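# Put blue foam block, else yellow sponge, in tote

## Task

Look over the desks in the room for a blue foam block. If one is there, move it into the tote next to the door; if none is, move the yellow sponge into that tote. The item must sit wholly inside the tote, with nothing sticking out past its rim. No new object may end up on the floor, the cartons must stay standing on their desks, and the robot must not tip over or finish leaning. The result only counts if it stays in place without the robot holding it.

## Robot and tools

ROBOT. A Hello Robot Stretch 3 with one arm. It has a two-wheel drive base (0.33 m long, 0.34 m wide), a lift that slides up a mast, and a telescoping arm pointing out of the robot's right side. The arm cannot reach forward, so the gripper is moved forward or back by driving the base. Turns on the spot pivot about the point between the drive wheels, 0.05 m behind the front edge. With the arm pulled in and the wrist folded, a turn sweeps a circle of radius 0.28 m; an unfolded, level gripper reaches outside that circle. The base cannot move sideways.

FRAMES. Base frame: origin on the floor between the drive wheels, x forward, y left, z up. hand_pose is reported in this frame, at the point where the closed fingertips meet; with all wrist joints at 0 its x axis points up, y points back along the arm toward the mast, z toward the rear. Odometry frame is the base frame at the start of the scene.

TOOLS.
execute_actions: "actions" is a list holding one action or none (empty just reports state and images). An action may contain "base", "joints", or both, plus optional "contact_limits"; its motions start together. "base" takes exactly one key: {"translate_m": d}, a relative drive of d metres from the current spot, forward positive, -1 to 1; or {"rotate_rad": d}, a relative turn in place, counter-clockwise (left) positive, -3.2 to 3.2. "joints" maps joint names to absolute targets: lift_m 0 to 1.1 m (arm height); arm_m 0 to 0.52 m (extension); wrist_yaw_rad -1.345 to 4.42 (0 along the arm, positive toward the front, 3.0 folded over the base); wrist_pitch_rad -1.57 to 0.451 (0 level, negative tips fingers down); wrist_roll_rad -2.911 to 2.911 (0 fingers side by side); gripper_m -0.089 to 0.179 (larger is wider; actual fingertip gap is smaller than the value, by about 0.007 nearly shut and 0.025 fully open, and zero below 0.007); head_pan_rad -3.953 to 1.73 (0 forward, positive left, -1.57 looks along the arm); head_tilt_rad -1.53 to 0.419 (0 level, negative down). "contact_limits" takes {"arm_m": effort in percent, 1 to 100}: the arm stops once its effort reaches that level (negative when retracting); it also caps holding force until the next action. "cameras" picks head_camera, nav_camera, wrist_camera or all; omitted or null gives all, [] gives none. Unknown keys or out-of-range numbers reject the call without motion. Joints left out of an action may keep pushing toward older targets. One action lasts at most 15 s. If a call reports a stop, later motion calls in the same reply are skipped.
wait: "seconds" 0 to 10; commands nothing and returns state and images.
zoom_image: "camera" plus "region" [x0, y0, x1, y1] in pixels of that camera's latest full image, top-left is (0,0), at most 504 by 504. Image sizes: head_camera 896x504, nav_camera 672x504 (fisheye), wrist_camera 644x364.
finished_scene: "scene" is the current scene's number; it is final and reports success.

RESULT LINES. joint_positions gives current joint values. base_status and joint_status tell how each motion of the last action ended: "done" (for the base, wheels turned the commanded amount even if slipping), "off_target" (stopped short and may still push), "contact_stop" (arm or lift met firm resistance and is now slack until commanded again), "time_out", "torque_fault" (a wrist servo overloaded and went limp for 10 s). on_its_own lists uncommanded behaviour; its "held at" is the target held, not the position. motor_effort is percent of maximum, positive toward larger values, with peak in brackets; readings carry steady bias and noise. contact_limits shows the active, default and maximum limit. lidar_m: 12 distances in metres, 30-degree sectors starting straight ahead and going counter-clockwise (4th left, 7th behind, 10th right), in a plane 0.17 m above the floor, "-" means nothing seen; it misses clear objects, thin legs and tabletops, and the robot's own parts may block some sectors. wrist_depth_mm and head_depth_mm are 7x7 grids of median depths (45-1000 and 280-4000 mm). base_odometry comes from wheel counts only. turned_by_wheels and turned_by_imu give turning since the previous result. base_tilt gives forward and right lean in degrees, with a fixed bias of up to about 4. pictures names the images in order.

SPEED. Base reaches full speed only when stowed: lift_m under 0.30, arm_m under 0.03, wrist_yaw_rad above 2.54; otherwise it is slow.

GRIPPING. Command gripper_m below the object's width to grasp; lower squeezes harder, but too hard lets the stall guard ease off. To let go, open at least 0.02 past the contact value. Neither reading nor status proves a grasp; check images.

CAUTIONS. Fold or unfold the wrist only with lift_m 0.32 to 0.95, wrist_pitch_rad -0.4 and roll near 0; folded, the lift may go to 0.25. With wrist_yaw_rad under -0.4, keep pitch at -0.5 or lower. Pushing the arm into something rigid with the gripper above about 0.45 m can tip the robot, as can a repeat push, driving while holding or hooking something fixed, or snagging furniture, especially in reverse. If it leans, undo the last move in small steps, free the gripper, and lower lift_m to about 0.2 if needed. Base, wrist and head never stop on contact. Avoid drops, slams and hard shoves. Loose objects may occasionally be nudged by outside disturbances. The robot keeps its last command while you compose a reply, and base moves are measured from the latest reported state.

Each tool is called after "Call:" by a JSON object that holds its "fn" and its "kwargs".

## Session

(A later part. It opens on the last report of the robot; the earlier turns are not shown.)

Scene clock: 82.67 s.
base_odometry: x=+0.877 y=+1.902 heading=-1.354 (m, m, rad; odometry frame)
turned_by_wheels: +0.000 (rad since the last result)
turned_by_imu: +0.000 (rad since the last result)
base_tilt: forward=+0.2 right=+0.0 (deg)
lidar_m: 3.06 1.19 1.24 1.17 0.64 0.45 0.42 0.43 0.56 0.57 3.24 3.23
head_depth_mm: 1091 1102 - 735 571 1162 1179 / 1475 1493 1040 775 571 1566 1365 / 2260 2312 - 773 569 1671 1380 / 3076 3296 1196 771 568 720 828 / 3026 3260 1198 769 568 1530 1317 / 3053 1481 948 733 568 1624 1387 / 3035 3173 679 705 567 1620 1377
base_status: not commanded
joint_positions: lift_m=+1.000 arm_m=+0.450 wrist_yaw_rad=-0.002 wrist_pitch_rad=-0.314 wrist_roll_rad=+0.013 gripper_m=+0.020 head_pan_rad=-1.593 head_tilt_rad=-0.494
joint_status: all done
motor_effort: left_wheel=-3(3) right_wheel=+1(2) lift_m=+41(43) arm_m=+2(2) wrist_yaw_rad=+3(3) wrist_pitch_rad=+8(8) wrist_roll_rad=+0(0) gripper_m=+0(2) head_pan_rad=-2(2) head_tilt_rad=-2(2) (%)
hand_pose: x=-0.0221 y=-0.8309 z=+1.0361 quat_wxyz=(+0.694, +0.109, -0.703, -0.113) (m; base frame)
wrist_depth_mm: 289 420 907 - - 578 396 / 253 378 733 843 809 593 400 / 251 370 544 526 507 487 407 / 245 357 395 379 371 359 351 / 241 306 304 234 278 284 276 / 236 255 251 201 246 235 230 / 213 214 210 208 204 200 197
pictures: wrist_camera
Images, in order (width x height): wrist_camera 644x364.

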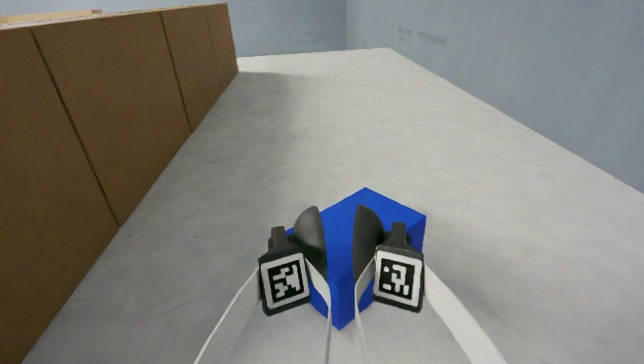

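Call:
{"fn": "execute_actions", "kwargs": {"actions": [{"joints":{"gripper_m":0.17,"arm_m":0.515}}], "cameras": []}}

Call:
{"fn": "execute_actions", "kwargs": {"actions": [{"joints":{"lift_m":0.945}}], "cameras": ["wrist_camera"]}}

Call:
{"fn": "execute_actions", "kwargs": {"actions": [{"joints":{"gripper_m":0.02}}], "cameras": ["wrist_camera"]}}

Call:
{"fn": "execute_actions", "kwargs": {"actions": [{"joints":{"lift_m":1.0}}], "cameras": ["wrist_camera"]}}

Scene clock: 91.17 s.
base_odometry: x=+0.877 y=+1.902 heading=-1.354 (m, m, rad; odometry frame)
turned_by_wheels: +0.000 (rad since the last result)
turned_by_imu: +0.000 (rad since the last result)
base_tilt: forward=+0.2 right=+0.0 (deg)
lidar_m: 3.07 1.19 1.24 1.17 0.64 0.45 0.42 0.43 0.56 0.57 3.25 3.24
head_depth_mm: 1092 1099 - 737 569 1162 1180 / 1471 1495 1072 772 569 1570 1381 / 2265 2325 973 770 570 1665 1385 / 3082 3281 1202 771 568 721 830 / 3044 3258 1194 770 568 1538 1318 / 3070 1475 946 734 568 1616 1375 / 3026 3202 679 704 566 1614 1381
base_status: not commanded
joint_positions: lift_m=+1.000 arm_m=+0.515 wrist_yaw_rad=-0.002 wrist_pitch_rad=-0.314 wrist_roll_rad=+0.013 gripper_m=+0.170 head_pan_rad=-1.593 head_tilt_rad=-0.494
joint_status: all done
motor_effort: left_wheel=-3(3) right_wheel=+1(1) lift_m=+41(41) arm_m=+2(1) wrist_yaw_rad=+2(3) wrist_pitch_rad=+8(8) wrist_roll_rad=+0(0) gripper_m=+1(100) head_pan_rad=-2(2) head_tilt_rad=-2(1) (%)
hand_pose: x=-0.0219 y=-0.8959 z=+1.0361 quat_wxyz=(+0.694, +0.110, -0.703, -0.112) (m; base frame)
wrist_depth_mm: 298 427 - - - 577 389 / 260 388 738 851 791 586 396 / 256 381 545 526 508 487 401 / 252 361 391 378 371 362 353 / 247 315 303 297 292 287 286 / 240 - 248 186 183 234 237 / 217 210 209 158 165 200 193
pictures: none
No camera images: the call's "cameras" was empty. Leave "cameras" out to get every camera's image.

Scene clock: 92.50 s.
base_odometry: x=+0.877 y=+1.902 heading=-1.354 (m, m, rad; odometry frame)
turned_by_wheels: +0.000 (rad since the last result)
turned_by_imu: +0.000 (rad since the last result)
base_tilt: forward=+0.2 right=+0.0 (deg)
lidar_m: 3.05 1.19 1.24 1.17 0.64 0.45 0.42 0.43 0.56 0.57 3.14 3.21
head_depth_mm: 1094 1102 1105 - 570 1164 1177 / 1473 1496 1362 737 571 1563 1374 / 2263 2295 - 754 569 1665 1381 / 3076 3233 1301 733 570 721 829 / 3053 3287 1194 770 569 1535 1318 / 3055 1472 944 732 569 1616 1386 / 3012 3150 679 705 566 1615 1372
base_status: not commanded
joint_positions: lift_m=+0.945 arm_m=+0.515 wrist_yaw_rad=-0.002 wrist_pitch_rad=-0.314 wrist_roll_rad=+0.013 gripper_m=+0.170 head_pan_rad=-1.593 head_tilt_rad=-0.494
joint_status: all done
motor_effort: left_wheel=-3(3) right_wheel=+1(2) lift_m=+19(36) arm_m=+2(2) wrist_yaw_rad=+2(0) wrist_pitch_rad=+8(9) wrist_roll_rad=+0(0) gripper_m=+0(0) head_pan_rad=-2(2) head_tilt_rad=-2(2) (%)
hand_pose: x=-0.0219 y=-0.8959 z=+0.9820 quat_wxyz=(+0.694, +0.110, -0.703, -0.112) (m; base frame)
wrist_depth_mm: 265 396 - - 917 568 389 / 259 387 626 603 563 514 396 / 256 352 389 373 358 344 335 / 251 286 275 269 184 254 248 / 224 230 215 139 142 198 203 / 187 - 172 119 137 167 169 / - 148 150 124 140 143 137
pictures: wrist_camera
Images, in order (width x height): wrist_camera 644x364.

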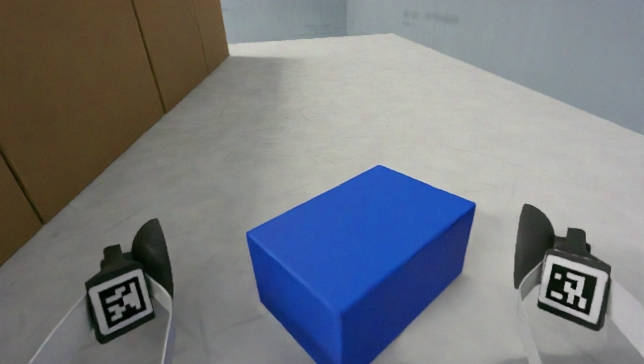

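Scene clock: 94.50 s.
base_odometry: x=+0.877 y=+1.902 heading=-1.354 (m, m, rad; odometry frame)
turned_by_wheels: +0.000 (rad since the last result)
turned_by_imu: +0.000 (rad since the last result)
base_tilt: forward=+0.2 right=+0.0 (deg)
lidar_m: 3.04 1.19 1.24 1.17 0.64 0.45 0.42 0.43 0.56 0.56 3.16 3.22
head_depth_mm: 1086 1099 1115 - 571 1169 1187 / 1473 1507 1366 735 570 1564 1377 / 2260 2309 - 754 570 1675 1388 / 3078 3311 1299 735 567 720 828 / 3078 3251 1198 772 568 1529 1319 / 3042 1479 945 732 568 1618 1381 / 3026 3145 680 704 568 1617 1385
base_status: not commanded
joint_positions: lift_m=+0.945 arm_m=+0.515 wrist_yaw_rad=-0.002 wrist_pitch_rad=-0.314 wrist_roll_rad=+0.013 gripper_m=+0.021 head_pan_rad=-1.593 head_tilt_rad=-0.494
joint_status: all done
motor_effort: left_wheel=-3(3) right_wheel=+1(2) lift_m=+19(19) arm_m=+3(2) wrist_yaw_rad=+1(1) wrist_pitch_rad=+8(8) wrist_roll_rad=+0(0) gripper_m=-21(98) head_pan_rad=-2(2) head_tilt_rad=-2(3) (%)
hand_pose: x=-0.0219 y=-0.8959 z=+0.9820 quat_wxyz=(+0.694, +0.110, -0.703, -0.112) (m; base frame)
wrist_depth_mm: 263 397 - - 936 575 391 / 260 386 618 607 563 511 397 / 255 351 390 373 357 342 332 / 251 287 278 184 234 254 248 / 225 222 225 138 138 203 197 / 184 180 154 129 121 169 164 / 154 153 149 142 137 143 140
pictures: wrist_camera
Images, in order (width x height): wrist_camera 644x364.

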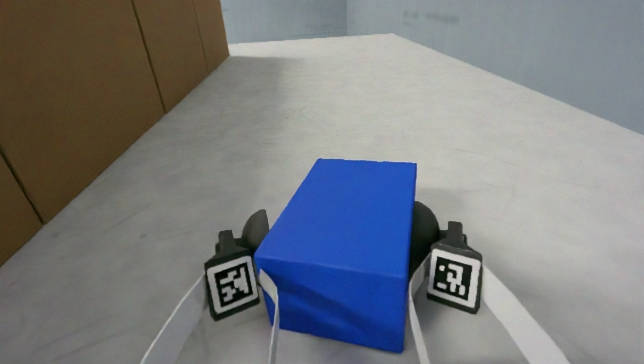

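Scene clock: 95.83 s.
base_odometry: x=+0.877 y=+1.902 heading=-1.354 (m, m, rad; odometry frame)
turned_by_wheels: +0.000 (rad since the last result)
turned_by_imu: +0.000 (rad since the last result)
base_tilt: forward=+0.2 right=+0.0 (deg)
lidar_m: 3.06 1.19 1.24 1.17 0.64 0.45 0.42 0.43 0.56 0.57 3.13 3.23
head_depth_mm: 1091 1104 - 737 570 1165 1177 / 1459 1483 1078 774 570 1555 1373 / 2277 2323 1039 771 570 1677 1384 / 3103 3280 1296 772 568 720 829 / 3051 3250 1197 770 568 1533 1309 / 3029 1491 945 734 567 1619 1377 / 3050 3188 678 704 568 1618 1384
base_status: not commanded
joint_positions: lift_m=+1.000 arm_m=+0.515 wrist_yaw_rad=-0.002 wrist_pitch_rad=-0.318 wrist_roll_rad=+0.013 gripper_m=+0.021 head_pan_rad=-1.593 head_tilt_rad=-0.494
joint_status: all done
motor_effort: left_wheel=-3(3) right_wheel=+1(1) lift_m=+41(42) arm_m=+2(2) wrist_yaw_rad=+1(1) wrist_pitch_rad=+10(10) wrist_roll_rad=+0(0) gripper_m=-21(21) head_pan_rad=-2(2) head_tilt_rad=-2(2) (%)
hand_pose: x=-0.0219 y=-0.8956 z=+1.0353 quat_wxyz=(+0.694, +0.111, -0.703, -0.113) (m; base frame)
wrist_depth_mm: 298 422 - - - 573 391 / 260 388 752 835 778 586 398 / 257 376 538 512 493 490 401 / 252 356 390 187 328 354 348 / 247 306 312 139 137 284 276 / 238 254 187 129 120 236 229 / 216 215 209 149 192 200 197
pictures: wrist_camera
Images, in order (width x height): wrist_camera 644x364.

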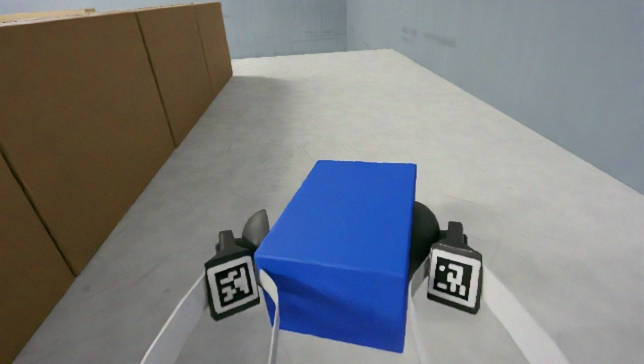

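Call:
{"fn": "execute_actions", "kwargs": {"actions": [{"joints":{"arm_m":0.0}}], "cameras": []}}

Call:
{"fn": "execute_actions", "kwargs": {"actions": [{"base":{"translate_m":0.2},"joints":{"wrist_yaw_rad":1.6}}], "cameras": []}}

Call:
{"fn": "execute_actions", "kwargs": {"actions": [{"base":{"translate_m":0.4},"joints":{"lift_m":0.6}}], "cameras": []}}

Call:
{"fn": "execute_actions", "kwargs": {"actions": [{"base":{"rotate_rad":-0.35},"joints":{"lift_m":0.29,"wrist_yaw_rad":2.7,"head_pan_rad":-0.3,"head_tilt_rad":-0.7}}], "cameras": []}}

Call:
{"fn": "execute_actions", "kwargs": {"actions": [{"base":{"translate_m":1}}], "cameras": []}}

Call:
{"fn": "execute_actions", "kwargs": {"actions": [{"base":{"translate_m":0.8}}]}}

Scene clock: 108.90 s.
base_odometry: x=+0.877 y=+1.902 heading=-1.354 (m, m, rad; odometry frame)
turned_by_wheels: +0.000 (rad since the last result)
turned_by_imu: +0.000 (rad since the last result)
base_tilt: forward=+0.2 right=+0.0 (deg)
lidar_m: 3.06 1.19 1.24 1.17 0.64 0.45 0.42 0.43 0.56 0.57 3.23 3.23
head_depth_mm: 1087 1099 1065 777 592 - - / 1474 1493 1205 773 616 - - / 2244 2285 1203 773 - - - / 3072 3285 1198 771 - - 811 / 3055 3257 1197 771 590 1560 1319 / 3058 1485 943 732 569 1624 1387 / 3004 3176 679 704 567 1619 1382
base_status: not commanded
joint_positions: lift_m=+1.000 arm_m=+0.002 wrist_yaw_rad=-0.001 wrist_pitch_rad=-0.318 wrist_roll_rad=+0.013 gripper_m=+0.021 head_pan_rad=-1.593 head_tilt_rad=-0.494
joint_status: all done
joint sent to its limit — the command would take arm_m past its lower limit, so that joint was sent only as far as its limit.
motor_effort: left_wheel=-3(3) right_wheel=+1(1) lift_m=+41(41) arm_m=-4(4) wrist_yaw_rad=+1(1) wrist_pitch_rad=+10(11) wrist_roll_rad=+0(0) gripper_m=-21(21) head_pan_rad=-2(2) head_tilt_rad=-2(1) (%)
hand_pose: x=-0.0218 y=-0.3825 z=+1.0352 quat_wxyz=(+0.694, +0.111, -0.702, -0.113) (m; base frame)
wrist_depth_mm: - 419 747 - - 628 428 / - 442 696 854 784 624 440 / - 484 506 526 502 488 424 / 420 407 395 187 332 360 349 / 322 314 316 139 137 290 291 / 274 274 208 129 120 613 462 / - - - 149 - 778 464
pictures: none
No camera images: the call's "cameras" was empty. Leave "cameras" out to get every camera's image.

Scene clock: 111.83 s.
base_odometry: x=+0.920 y=+1.707 heading=-1.354 (m, m, rad; odometry frame)
turned_by_wheels: +0.000 (rad since the last result)
turned_by_imu: +0.001 (rad since the last result)
base_tilt: forward=+0.2 right=+0.0 (deg)
lidar_m: 2.86 1.81 1.05 1.18 0.95 0.66 0.62 0.63 0.59 0.58 3.04 3.03
head_depth_mm: 1607 1636 1208 774 592 - - / 2166 2197 1205 774 592 - - / 3002 3195 1204 772 593 - - / 3084 3235 682 706 570 1621 1386 / 3016 3207 684 704 568 1577 1399 / 3043 3221 1296 769 567 1571 1385 / 3003 3194 3456 2818 566 1573 -
base_status: done
joint_positions: lift_m=+1.000 arm_m=+0.002 wrist_yaw_rad=+1.598 wrist_pitch_rad=-0.318 wrist_roll_rad=+0.013 gripper_m=+0.021 head_pan_rad=-1.593 head_tilt_rad=-0.494
joint_status: all done
motor_effort: left_wheel=-3(3) right_wheel=+1(5) lift_m=+41(41) arm_m=-4(4) wrist_yaw_rad=+1(6) wrist_pitch_rad=+10(10) wrist_roll_rad=+0(0) gripper_m=-21(20) head_pan_rad=-2(2) head_tilt_rad=-2(2) (%)
hand_pose: x=+0.2144 y=-0.1404 z=+1.0352 quat_wxyz=(+0.565, +0.581, -0.410, +0.418) (m; base frame)
wrist_depth_mm: 980 - - - - - - / 915 - - - - - - / - - - - - - - / - - - 187 - - - / - - - 139 137 - - / - - - 129 121 - - / - - - 150 - - -
pictures: none
No camera images: the call's "cameras" was empty. Leave "cameras" out to get every camera's image.

Scene clock: 117.07 s.
base_odometry: x=+1.006 y=+1.316 heading=-1.355 (m, m, rad; odometry frame)
turned_by_wheels: +0.000 (rad since the last result)
turned_by_imu: +0.002 (rad since the last result)
base_tilt: forward=+0.3 right=-0.1 (deg)
lidar_m: 2.46 1.76 0.84 1.21 1.24 1.08 1.02 0.80 0.78 1.86 3.09 2.66
head_depth_mm: 2646 2389 958 776 1974 1680 1384 / 3063 1495 1135 2045 2087 1683 1388 / 3081 3269 3503 2841 2112 1679 1388 / 3031 3237 3554 2873 2113 1666 1378 / 3025 3269 3530 2869 2096 1671 1385 / 3010 3161 3422 2849 2103 1678 1379 / 2998 3117 3485 2828 2120 1669 1385
base_status: done
joint_positions: lift_m=+0.600 arm_m=+0.002 wrist_yaw_rad=+1.598 wrist_pitch_rad=-0.319 wrist_roll_rad=+0.013 gripper_m=+0.021 head_pan_rad=-1.593 head_tilt_rad=-0.494
joint_status: all done
motor_effort: left_wheel=-3(4) right_wheel=+1(4) lift_m=+19(36) arm_m=-4(3) wrist_yaw_rad=+2(3) wrist_pitch_rad=+11(11) wrist_roll_rad=+0(0) gripper_m=-21(21) head_pan_rad=-2(2) head_tilt_rad=-2(2) (%)
hand_pose: x=+0.2144 y=-0.1404 z=+0.6360 quat_wxyz=(+0.565, +0.581, -0.410, +0.418) (m; base frame)
wrist_depth_mm: - - - - - - - / - - - - - - - / - - - - - - - / - - - 187 - - - / - - - 139 137 - - / - - 532 129 121 941 912 / 868 854 829 150 757 800 784
pictures: none
No camera images: the call's "cameras" was empty. Leave "cameras" out to get every camera's image.

Scene clock: 120.73 s.
base_odometry: x=+1.006 y=+1.316 heading=-1.704 (m, m, rad; odometry frame)
turned_by_wheels: -0.350 (rad since the last result)
turned_by_imu: -0.354 (rad since the last result)
base_tilt: forward=+0.2 right=+0.0 (deg)
lidar_m: 2.66 2.47 1.56 0.84 1.22 1.30 1.03 1.02 0.78 1.64 3.32 3.46
head_depth_mm: 3565 3741 2727 2088 1699 1422 1236 / 3677 3832 2700 2071 1692 1425 1233 / 3377 3656 2715 2088 1693 1418 1234 / 3085 3395 2687 2072 1699 1422 1232 / 2864 3161 2630 2069 1684 1425 1232 / 2697 2964 2692 2086 1691 1418 1230 / 2526 2703 2612 2046 1685 1424 1228
base_status: done
joint_positions: lift_m=+0.290 arm_m=+0.002 wrist_yaw_rad=+2.698 wrist_pitch_rad=-0.319 wrist_roll_rad=+0.013 gripper_m=+0.021 head_pan_rad=-0.307 head_tilt_rad=-0.691
joint_status: all done
motor_effort: left_wheel=+4(7) right_wheel=-2(6) lift_m=+20(19) arm_m=-4(4) wrist_yaw_rad=+2(4) wrist_pitch_rad=+11(10) wrist_roll_rad=+0(0) gripper_m=-21(21) head_pan_rad=+2(29) head_tilt_rad=-4(16) (%)
hand_pose: x=+0.0800 y=+0.0663 z=+0.3260 quat_wxyz=(+0.263, +0.710, -0.046, +0.652) (m; base frame)
wrist_depth_mm: 967 - - - - - - / 989 - - - - - - / - - - - - - - / 955 915 857 188 754 820 798 / - 712 724 139 137 659 634 / - 579 338 129 121 547 532 / - - 501 149 441 462 451
pictures: none
No camera images: the call's "cameras" was empty. Leave "cameras" out to get every camera's image.

Scene clock: 125.67 s.
base_odometry: x=+0.873 y=+0.325 heading=-1.704 (m, m, rad; odometry frame)
turned_by_wheels: +0.000 (rad since the last result)
turned_by_imu: +0.006 (rad since the last result)
base_tilt: forward=+0.2 right=+0.0 (deg)
lidar_m: 1.65 1.53 1.96 1.35 1.62 1.28 1.96 1.50 2.02 2.75 2.76 2.31
head_depth_mm: 2691 3063 2701 2074 1694 1426 1226 / 2401 2747 2723 2082 1686 1427 1239 / 2203 2506 2601 2079 1687 1419 1233 / 2059 2257 2473 2072 1696 1429 1233 / 1922 2110 2340 2006 1689 1420 1232 / 1801 1946 2160 2072 1678 1416 1230 / 1687 1820 1869 1910 1680 1426 1226
base_status: done
joint_positions: lift_m=+0.290 arm_m=+0.002 wrist_yaw_rad=+2.698 wrist_pitch_rad=-0.319 wrist_roll_rad=+0.013 gripper_m=+0.021 head_pan_rad=-0.307 head_tilt_rad=-0.692
joint_status: not commanded
motor_effort: left_wheel=+3(14) right_wheel=-2(5) lift_m=+20(20) arm_m=-4(4) wrist_yaw_rad=+1(3) wrist_pitch_rad=+11(11) wrist_roll_rad=+0(0) gripper_m=-22(22) head_pan_rad=+2(3) head_tilt_rad=-3(3) (%)
hand_pose: x=+0.0799 y=+0.0664 z=+0.3260 quat_wxyz=(+0.263, +0.710, -0.045, +0.652) (m; base frame)
wrist_depth_mm: - - - - - - - / - - - - - - - / - - - - - - - / 936 937 903 187 762 827 799 / - 714 712 139 138 653 642 / - 586 338 128 121 547 530 / - - 500 150 443 462 449
pictures: none
No camera images: the call's "cameras" was empty. Leave "cameras" out to get every camera's image.

Scene clock: 130.10 s.
base_odometry: x=+0.767 y=-0.468 heading=-1.704 (m, m, rad; odometry frame)
turned_by_wheels: +0.000 (rad since the last result)
turned_by_imu: +0.005 (rad since the last result)
base_tilt: forward=+0.2 right=+0.0 (deg)
lidar_m: 0.85 1.05 0.91 1.76 1.94 1.96 2.71 2.24 2.46 2.34 2.37 1.39
head_depth_mm: 1529 1759 2057 2077 1687 1418 1232 / 1400 1582 1823 2017 1693 1355 1231 / 1288 1436 1643 1891 1682 1387 1233 / 1213 1350 1511 1737 1685 1419 1231 / 1119 1238 1383 1555 1648 1417 1232 / 1054 1153 1275 1419 1554 1350 1228 / 988 1062 914 1002 1347 1311 1229
base_status: done
joint_positions: lift_m=+0.290 arm_m=+0.002 wrist_yaw_rad=+2.698 wrist_pitch_rad=-0.319 wrist_roll_rad=+0.013 gripper_m=+0.021 head_pan_rad=-0.307 head_tilt_rad=-0.692
joint_status: not commanded
motor_effort: left_wheel=+2(13) right_wheel=-2(5) lift_m=+20(20) arm_m=-3(4) wrist_yaw_rad=+0(1) wrist_pitch_rad=+11(11) wrist_roll_rad=+0(0) gripper_m=-21(21) head_pan_rad=+2(2) head_tilt_rad=-3(2) (%)
hand_pose: x=+0.0799 y=+0.0664 z=+0.3260 quat_wxyz=(+0.263, +0.710, -0.045, +0.652) (m; base frame)
wrist_depth_mm: - - - - 978 887 775 / - - - - - 942 811 / - - - - 966 840 807 / 965 917 901 187 764 788 672 / - 710 726 139 137 663 642 / - 589 337 128 121 551 527 / - - 497 150 442 458 451
pictures: head_camera (sideways: a quarter turn clockwise sets it upright), nav_camera (sideways: a quarter turn counterclockwise sets it upright), wrist_camera
Images, in order (width x height): head_camera 896x504, nav_camera 672x504, wrist_camera 644x364.

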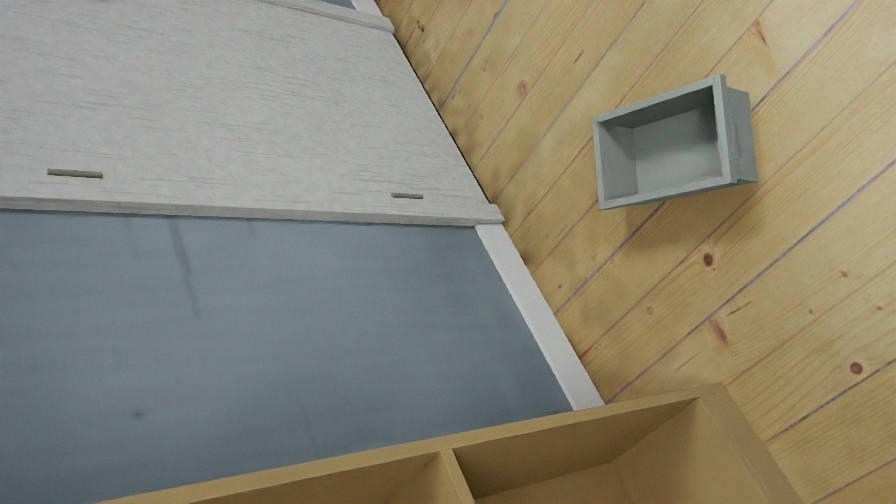

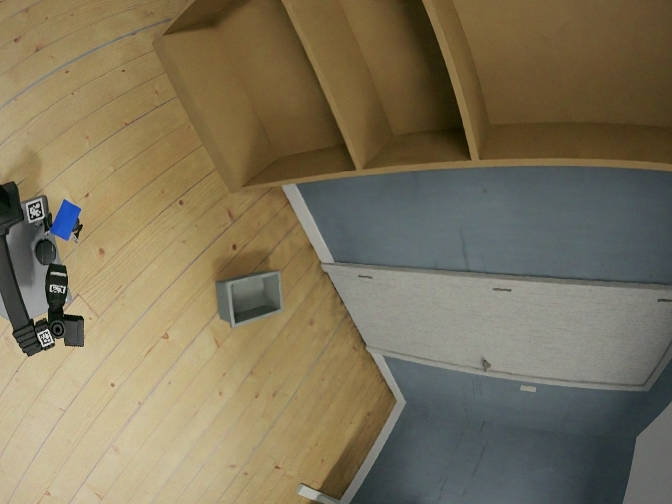

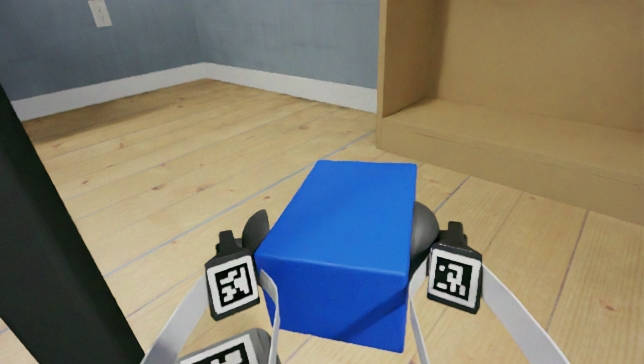

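Call:
{"fn": "execute_actions", "kwargs": {"actions": [{"base":{"translate_m":0.2}}], "cameras": []}}

Call:
{"fn": "execute_actions", "kwargs": {"actions": [{"base":{"rotate_rad":0.9},"joints":{"lift_m":0.36,"head_pan_rad":-1.57,"head_tilt_rad":-1.0}}], "cameras": []}}

Call:
{"fn": "execute_actions", "kwargs": {"actions": [{"joints":{"wrist_yaw_rad":0,"arm_m":0.3}}], "cameras": []}}

Call:
{"fn": "execute_actions", "kwargs": {"actions": [{"joints":{"wrist_pitch_rad":-0.8,"arm_m":0.39}}]}}

Scene clock: 139.17 s.
base_odometry: x=+0.740 y=-0.666 heading=-1.704 (m, m, rad; odometry frame)
turned_by_wheels: +0.000 (rad since the last result)
turned_by_imu: +0.001 (rad since the last result)
base_tilt: forward=+0.2 right=-0.1 (deg)
lidar_m: 0.65 0.87 0.80 1.46 2.02 2.13 2.90 2.42 2.60 2.35 2.31 1.15
head_depth_mm: 1255 1444 1682 1957 1697 1426 1191 / 1143 1291 1491 1763 1681 1370 1189 / 1072 1184 1354 1569 1675 1395 1231 / 994 1103 1243 1414 1607 1421 1227 / 927 1021 1135 1283 1473 1424 1233 / 868 950 1044 1170 1295 1163 1183 / 814 874 683 766 868 1252 1142
base_status: done
joint_positions: lift_m=+0.290 arm_m=+0.002 wrist_yaw_rad=+2.698 wrist_pitch_rad=-0.319 wrist_roll_rad=+0.013 gripper_m=+0.021 head_pan_rad=-0.307 head_tilt_rad=-0.692
joint_status: not commanded
motor_effort: left_wheel=+2(13) right_wheel=-2(4) lift_m=+19(20) arm_m=-4(4) wrist_yaw_rad=+0(2) wrist_pitch_rad=+11(11) wrist_roll_rad=+0(0) gripper_m=-21(21) head_pan_rad=+2(3) head_tilt_rad=-3(2) (%)
hand_pose: x=+0.0798 y=+0.0664 z=+0.3260 quat_wxyz=(+0.263, +0.710, -0.045, +0.652) (m; base frame)
wrist_depth_mm: - - - 852 883 743 642 / - - - 967 942 777 670 / - - - 994 894 787 703 / 956 930 896 187 687 655 610 / - 720 728 139 137 632 545 / - 586 336 129 121 547 522 / - - 492 149 443 460 455
pictures: none
No camera images: the call's "cameras" was empty. Leave "cameras" out to get every camera's image.

Scene clock: 141.40 s.
base_odometry: x=+0.740 y=-0.666 heading=-0.804 (m, m, rad; odometry frame)
turned_by_wheels: +0.900 (rad since the last result)
turned_by_imu: +0.908 (rad since the last result)
base_tilt: forward=+0.2 right=+0.0 (deg)
lidar_m: 0.80 1.25 1.59 2.07 2.16 2.43 2.59 2.36 2.31 1.27 0.65 0.84
head_depth_mm: 2458 2053 1772 1552 1379 1233 1125 / 2387 2068 1779 1546 1376 1243 1136 / 2075 2057 1772 1540 1351 1238 - / 1690 1931 1766 1491 1354 1255 - / 1435 1644 1734 1539 1373 1236 1124 / 1250 1410 1614 1541 1374 1242 1125 / 1131 1253 1407 1508 1370 1237 1125
base_status: done
joint_positions: lift_m=+0.360 arm_m=+0.002 wrist_yaw_rad=+2.698 wrist_pitch_rad=-0.319 wrist_roll_rad=+0.013 gripper_m=+0.021 head_pan_rad=-1.563 head_tilt_rad=-0.988
joint_status: all done
motor_effort: left_wheel=-3(10) right_wheel=+1(5) lift_m=+41(43) arm_m=-3(4) wrist_yaw_rad=+1(1) wrist_pitch_rad=+11(11) wrist_roll_rad=+0(0) gripper_m=-21(21) head_pan_rad=-2(30) head_tilt_rad=-5(21) (%)
hand_pose: x=+0.0798 y=+0.0663 z=+0.3949 quat_wxyz=(+0.263, +0.710, -0.045, +0.652) (m; base frame)
wrist_depth_mm: - - - - - - - / - - - - - - - / - - - - - - - / - - - 187 877 960 940 / - 837 848 139 137 758 709 / - 679 377 129 121 639 614 / - - 562 149 517 536 534
pictures: none
No camera images: the call's "cameras" was empty. Leave "cameras" out to get every camera's image.

Scene clock: 144.83 s.
base_odometry: x=+0.740 y=-0.666 heading=-0.804 (m, m, rad; odometry frame)
turned_by_wheels: +0.000 (rad since the last result)
turned_by_imu: +0.000 (rad since the last result)
base_tilt: forward=+0.2 right=+0.0 (deg)
lidar_m: 0.80 1.25 1.59 2.07 2.15 2.43 2.60 2.35 2.30 1.27 0.65 0.84
head_depth_mm: 2469 2065 1774 1554 1381 1241 1124 / 2383 2057 1765 1547 1368 1235 1143 / 2073 2064 1767 1561 1330 1236 1144 / 1680 1914 1760 1485 1335 1235 1150 / 1434 1640 1732 1541 1371 1237 1120 / 1254 1414 1611 1547 1378 1239 1121 / 1130 1254 1408 1505 1377 1237 1123
base_status: not commanded
joint_positions: lift_m=+0.360 arm_m=+0.300 wrist_yaw_rad=+0.002 wrist_pitch_rad=-0.319 wrist_roll_rad=+0.013 gripper_m=+0.021 head_pan_rad=-1.563 head_tilt_rad=-0.988
joint_status: all done
motor_effort: left_wheel=-3(3) right_wheel=+1(1) lift_m=+41(41) arm_m=+2(4) wrist_yaw_rad=-2(7) wrist_pitch_rad=+12(11) wrist_roll_rad=+0(0) gripper_m=-21(22) head_pan_rad=-2(2) head_tilt_rad=-5(5) (%)
hand_pose: x=-0.0211 y=-0.6804 z=+0.3949 quat_wxyz=(+0.694, +0.113, -0.702, -0.113) (m; base frame)
wrist_depth_mm: 522 637 826 - - - - / 544 668 858 - - - - / 560 691 907 - - - - / 566 716 935 187 881 967 927 / 588 741 833 139 137 753 740 / 598 672 305 128 120 633 616 / 571 569 486 150 512 528 522
pictures: none
No camera images: the call's "cameras" was empty. Leave "cameras" out to get every camera's image.

Scene clock: 146.73 s.
base_odometry: x=+0.740 y=-0.666 heading=-0.804 (m, m, rad; odometry frame)
turned_by_wheels: +0.000 (rad since the last result)
turned_by_imu: +0.000 (rad since the last result)
base_tilt: forward=+0.2 right=+0.0 (deg)
lidar_m: 0.80 1.25 1.58 2.07 2.16 2.43 2.59 2.35 2.30 1.27 0.65 0.84
head_depth_mm: 2434 2058 1772 1550 1370 1237 1124 / 2403 2065 1777 1551 1375 1237 1139 / 2080 2056 1773 1603 1350 1227 1147 / 1678 1915 1773 1515 1335 1241 1145 / 1438 1638 1726 1539 1372 1246 1118 / 1254 1409 1611 1548 1371 1235 1119 / 1130 1261 1411 1509 1368 1233 1121
base_status: not commanded
joint_positions: lift_m=+0.360 arm_m=+0.390 wrist_yaw_rad=+0.001 wrist_pitch_rad=-0.810 wrist_roll_rad=+0.013 gripper_m=+0.021 head_pan_rad=-1.563 head_tilt_rad=-0.988
joint_status: all done
motor_effort: left_wheel=-3(3) right_wheel=+1(1) lift_m=+41(41) arm_m=+2(4) wrist_yaw_rad=-2(2) wrist_pitch_rad=+6(9) wrist_roll_rad=+0(0) gripper_m=-22(21) head_pan_rad=-2(2) head_tilt_rad=-5(4) (%)
hand_pose: x=-0.0214 y=-0.6940 z=+0.2961 quat_wxyz=(+0.646, +0.277, -0.654, -0.280) (m; base frame)
wrist_depth_mm: 524 633 760 754 726 726 704 / 549 656 686 663 648 639 633 / 570 609 598 586 574 571 562 / 557 556 434 188 504 516 507 / 509 495 447 138 137 468 467 / 463 456 284 129 121 437 424 / 426 422 408 149 291 394 393
pictures: head_camera (sideways: a quarter turn clockwise sets it upright), nav_camera (sideways: a quarter turn counterclockwise sets it upright), wrist_camera
Images, in order (width x height): head_camera 896x504, nav_camera 672x504, wrist_camera 644x364.

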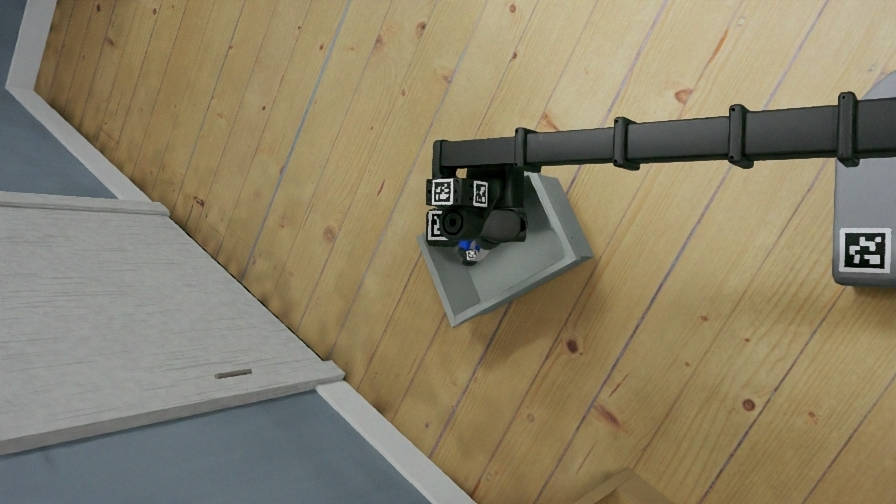

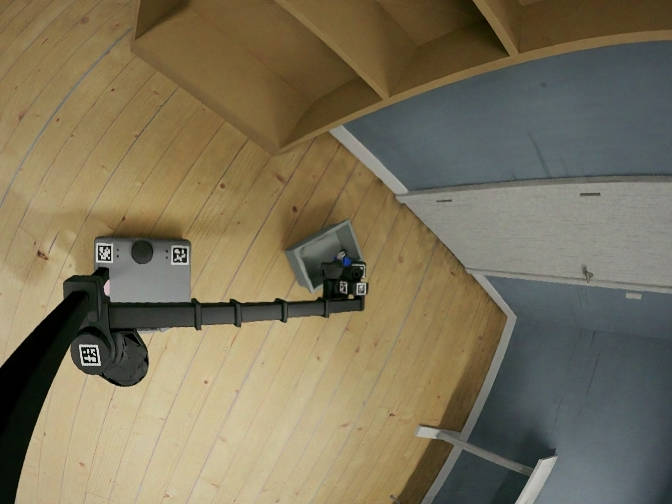

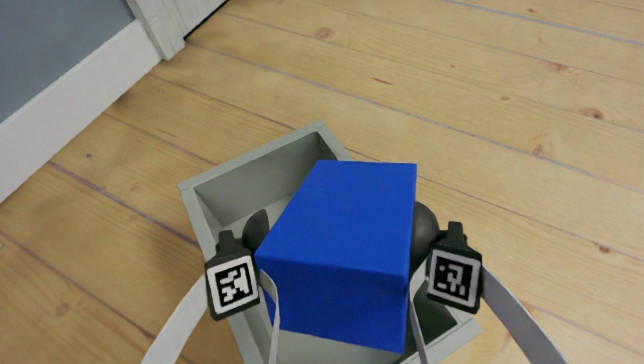

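Yaw to align with the tote, extend a bit.

Call:
{"fn": "execute_actions", "kwargs": {"actions": [{"joints":{"wrist_yaw_rad":0.35,"arm_m":0.46,"lift_m":0.26}}], "cameras": ["wrist_camera","head_camera"]}}

Scene clock: 151.03 s.
base_odometry: x=+0.740 y=-0.666 heading=-0.804 (m, m, rad; odometry frame)
turned_by_wheels: +0.000 (rad since the last result)
turned_by_imu: +0.000 (rad since the last result)
base_tilt: forward=+0.3 right=+0.0 (deg)
lidar_m: 0.80 1.25 1.58 2.07 2.16 2.43 2.59 2.35 2.31 0.73 0.65 0.84
head_depth_mm: 2467 2069 1768 1543 1382 1243 1124 / 2397 2059 1780 1552 1374 1240 1136 / 2055 2059 1764 1605 1353 1233 1148 / 1688 1918 1772 1576 1352 1238 1144 / 1441 1644 1727 1537 1366 1234 1122 / 1256 1416 1605 1551 1374 1238 1125 / 1132 1251 1403 1501 1376 1235 1124
base_status: not commanded
joint_positions: lift_m=+0.260 arm_m=+0.460 wrist_yaw_rad=+0.348 wrist_pitch_rad=-0.811 wrist_roll_rad=+0.013 gripper_m=+0.021 head_pan_rad=-1.563 head_tilt_rad=-0.988
joint_status: all done
motor_effort: left_wheel=-3(3) right_wheel=+1(1) lift_m=+20(34) arm_m=+2(4) wrist_yaw_rad=+1(4) wrist_pitch_rad=+6(6) wrist_roll_rad=+0(0) gripper_m=-22(21) head_pan_rad=-2(2) head_tilt_rad=-4(5) (%)
hand_pose: x=+0.0326 y=-0.7543 z=+0.1968 quat_wxyz=(+0.685, +0.386, -0.596, -0.165) (m; base frame)
wrist_depth_mm: 446 508 586 590 565 552 546 / 471 525 518 512 504 493 484 / 482 474 468 308 304 442 430 / 435 425 340 188 268 400 390 / 392 385 378 139 137 357 360 / 359 355 195 129 121 324 331 / 331 326 239 149 303 259 306
pictures: head_camera (sideways: a quarter turn clockwise sets it upright), wrist_camera
Images, in order (width x height): head_camera 896x504, wrist_camera 644x364.

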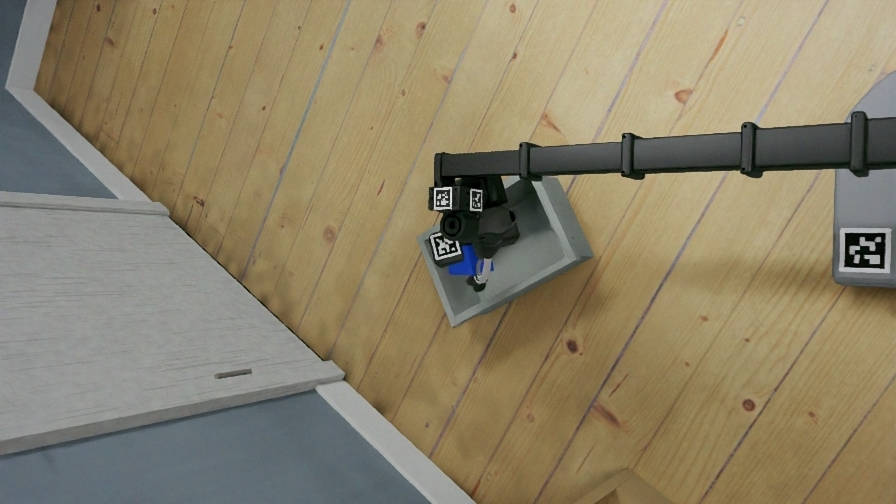

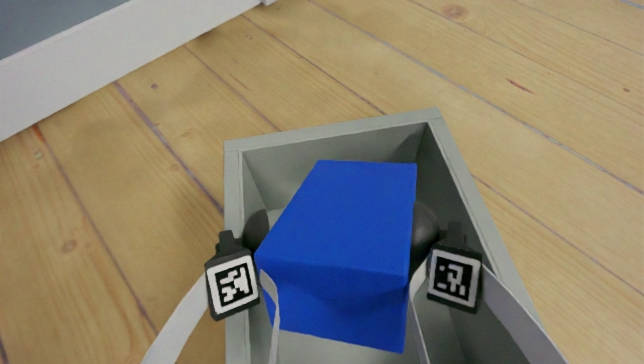

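Call:
{"fn": "execute_actions", "kwargs": {"actions": [{"base":{"translate_m":-0.02},"joints":{"lift_m":0.15}}], "cameras": ["wrist_camera"]}}

Call:
{"fn": "execute_actions", "kwargs": {"actions": [{"joints":{"gripper_m":0.1}}], "cameras": []}}

Call:
{"fn": "execute_actions", "kwargs": {"actions": [{"joints":{"lift_m":0.32}}], "cameras": ["wrist_camera","head_camera"]}}

Scene clock: 156.57 s.
base_odometry: x=+0.726 y=-0.652 heading=-0.804 (m, m, rad; odometry frame)
turned_by_wheels: +0.000 (rad since the last result)
turned_by_imu: +0.000 (rad since the last result)
base_tilt: forward=+0.3 right=+0.0 (deg)
lidar_m: 0.82 1.27 1.59 2.08 2.80 2.41 2.57 2.33 2.29 1.29 0.66 0.80
head_depth_mm: 2460 2084 1777 1546 1380 1236 1125 / 2416 2073 1780 1552 1372 1235 1141 / 2133 2069 1773 1577 1355 1233 1137 / 1721 1965 1764 1511 1333 1236 1148 / 1469 1671 1754 1511 1372 1241 1126 / 1270 1441 1630 1536 1367 1234 1123 / 1149 1282 1434 1513 1374 1233 1127
base_status: done
joint_positions: lift_m=+0.150 arm_m=+0.460 wrist_yaw_rad=+0.348 wrist_pitch_rad=-0.811 wrist_roll_rad=+0.013 gripper_m=+0.021 head_pan_rad=-1.563 head_tilt_rad=-0.988
joint_status: all done
motor_effort: left_wheel=-2(8) right_wheel=+1(3) lift_m=+19(20) arm_m=+2(2) wrist_yaw_rad=+2(1) wrist_pitch_rad=+6(6) wrist_roll_rad=+0(0) gripper_m=-21(21) head_pan_rad=-2(2) head_tilt_rad=-5(4) (%)
hand_pose: x=+0.0326 y=-0.7543 z=+0.0868 quat_wxyz=(+0.685, +0.386, -0.596, -0.165) (m; base frame)
wrist_depth_mm: 422 418 209 211 215 375 373 / 377 209 233 248 245 182 330 / 329 176 271 294 286 158 296 / 295 153 272 187 223 164 261 / 269 136 210 139 138 169 125 / 244 126 160 129 121 159 119 / 222 114 210 149 206 204 121
pictures: wrist_camera
Images, in order (width x height): wrist_camera 644x364.

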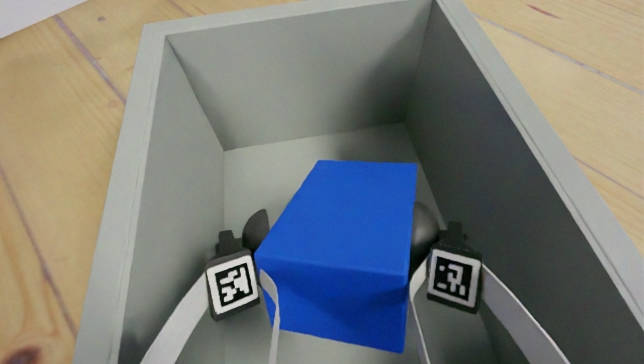

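Scene clock: 157.87 s.
base_odometry: x=+0.726 y=-0.652 heading=-0.804 (m, m, rad; odometry frame)
turned_by_wheels: +0.000 (rad since the last result)
turned_by_imu: +0.000 (rad since the last result)
base_tilt: forward=+0.2 right=+0.0 (deg)
lidar_m: 0.82 1.27 1.59 2.08 2.79 2.41 2.58 2.34 2.29 1.29 0.66 0.81
head_depth_mm: 2469 2082 1778 1554 1369 1243 1127 / 2394 2062 1764 1546 1371 1232 1135 / 2117 2070 1765 1583 1348 1239 1138 / 1722 1945 1759 1507 1330 1238 1153 / 1460 1681 1757 1517 1368 1236 1123 / 1272 1448 1628 1537 1377 1230 1120 / 1148 1282 1429 1517 1374 1235 1120
base_status: not commanded
joint_positions: lift_m=+0.150 arm_m=+0.460 wrist_yaw_rad=+0.348 wrist_pitch_rad=-0.811 wrist_roll_rad=+0.013 gripper_m=+0.100 head_pan_rad=-1.563 head_tilt_rad=-0.988
joint_status: all done
motor_effort: left_wheel=-2(3) right_wheel=+1(1) lift_m=+19(20) arm_m=+2(3) wrist_yaw_rad=+3(1) wrist_pitch_rad=+6(6) wrist_roll_rad=+0(0) gripper_m=+1(96) head_pan_rad=-2(2) head_tilt_rad=-5(5) (%)
hand_pose: x=+0.0326 y=-0.7543 z=+0.0868 quat_wxyz=(+0.685, +0.386, -0.596, -0.165) (m; base frame)
wrist_depth_mm: 420 417 209 212 214 376 373 / 372 209 233 248 245 183 332 / 329 175 272 293 282 159 295 / 296 153 271 277 268 164 261 / 268 136 251 253 250 159 125 / 245 124 234 193 186 - 118 / 222 114 210 208 171 192 116
pictures: none
No camera images: the call's "cameras" was empty. Leave "cameras" out to get every camera's image.

Scene clock: 160.23 s.
base_odometry: x=+0.726 y=-0.652 heading=-0.804 (m, m, rad; odometry frame)
turned_by_wheels: +0.000 (rad since the last result)
turned_by_imu: +0.000 (rad since the last result)
base_tilt: forward=+0.2 right=+0.0 (deg)
lidar_m: 0.82 1.28 1.59 2.08 2.80 2.41 2.58 2.33 2.30 1.29 0.66 0.81
head_depth_mm: 2457 2064 1770 1549 1374 1240 1123 / 2415 2067 1769 1542 1376 1232 1140 / 2121 2068 1765 1638 1352 1238 1144 / 1734 1959 1764 1485 1351 1234 1142 / 1469 1677 1755 1528 1369 1240 1123 / 1272 1438 1626 1540 1372 1227 1124 / 1153 1279 1434 1515 1369 1231 1123
base_status: not commanded
joint_positions: lift_m=+0.320 arm_m=+0.460 wrist_yaw_rad=+0.348 wrist_pitch_rad=-0.811 wrist_roll_rad=+0.013 gripper_m=+0.100 head_pan_rad=-1.563 head_tilt_rad=-0.988
joint_status: all done
motor_effort: left_wheel=-3(3) right_wheel=+2(2) lift_m=+41(41) arm_m=+2(2) wrist_yaw_rad=+0(1) wrist_pitch_rad=+6(6) wrist_roll_rad=+0(0) gripper_m=+1(1) head_pan_rad=-2(2) head_tilt_rad=-4(4) (%)
hand_pose: x=+0.0326 y=-0.7543 z=+0.2559 quat_wxyz=(+0.685, +0.386, -0.596, -0.165) (m; base frame)
wrist_depth_mm: 460 532 634 686 668 656 639 / 496 582 615 606 587 570 568 / 536 558 544 540 528 524 511 / 510 498 475 379 416 465 455 / 461 455 435 433 388 432 419 / 421 417 361 401 386 - 385 / 387 384 369 362 339 357 358
pictures: head_camera (sideways: a quarter turn clockwise sets it upright), wrist_camera
Images, in order (width x height): head_camera 896x504, wrist_camera 644x364.

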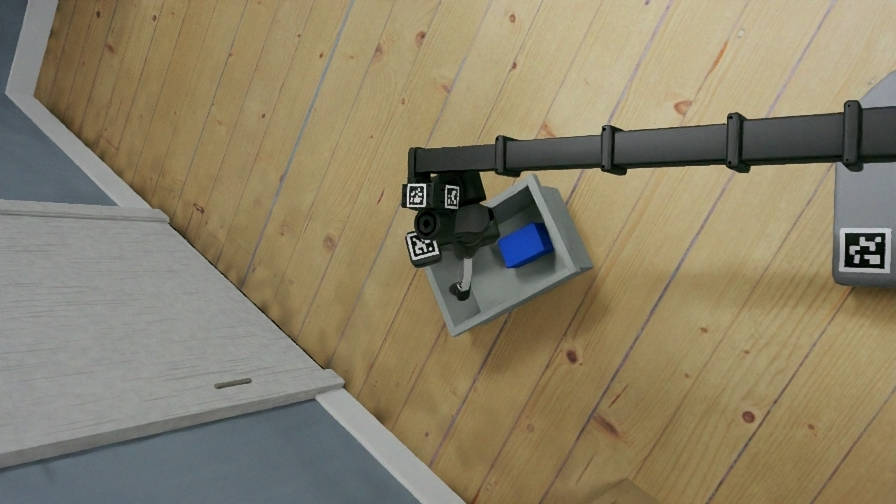

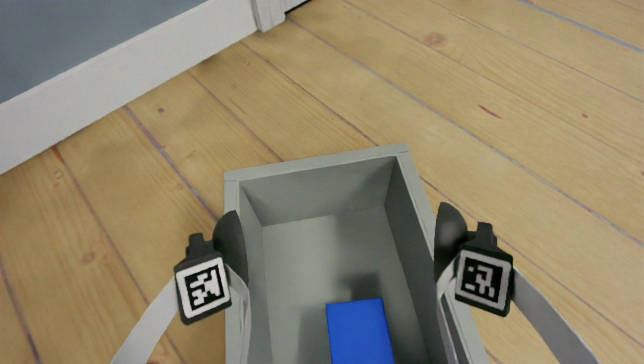

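Call:
{"fn": "finished_scene", "kwargs": {"scene": 1}}

The scene is finished: the task was done.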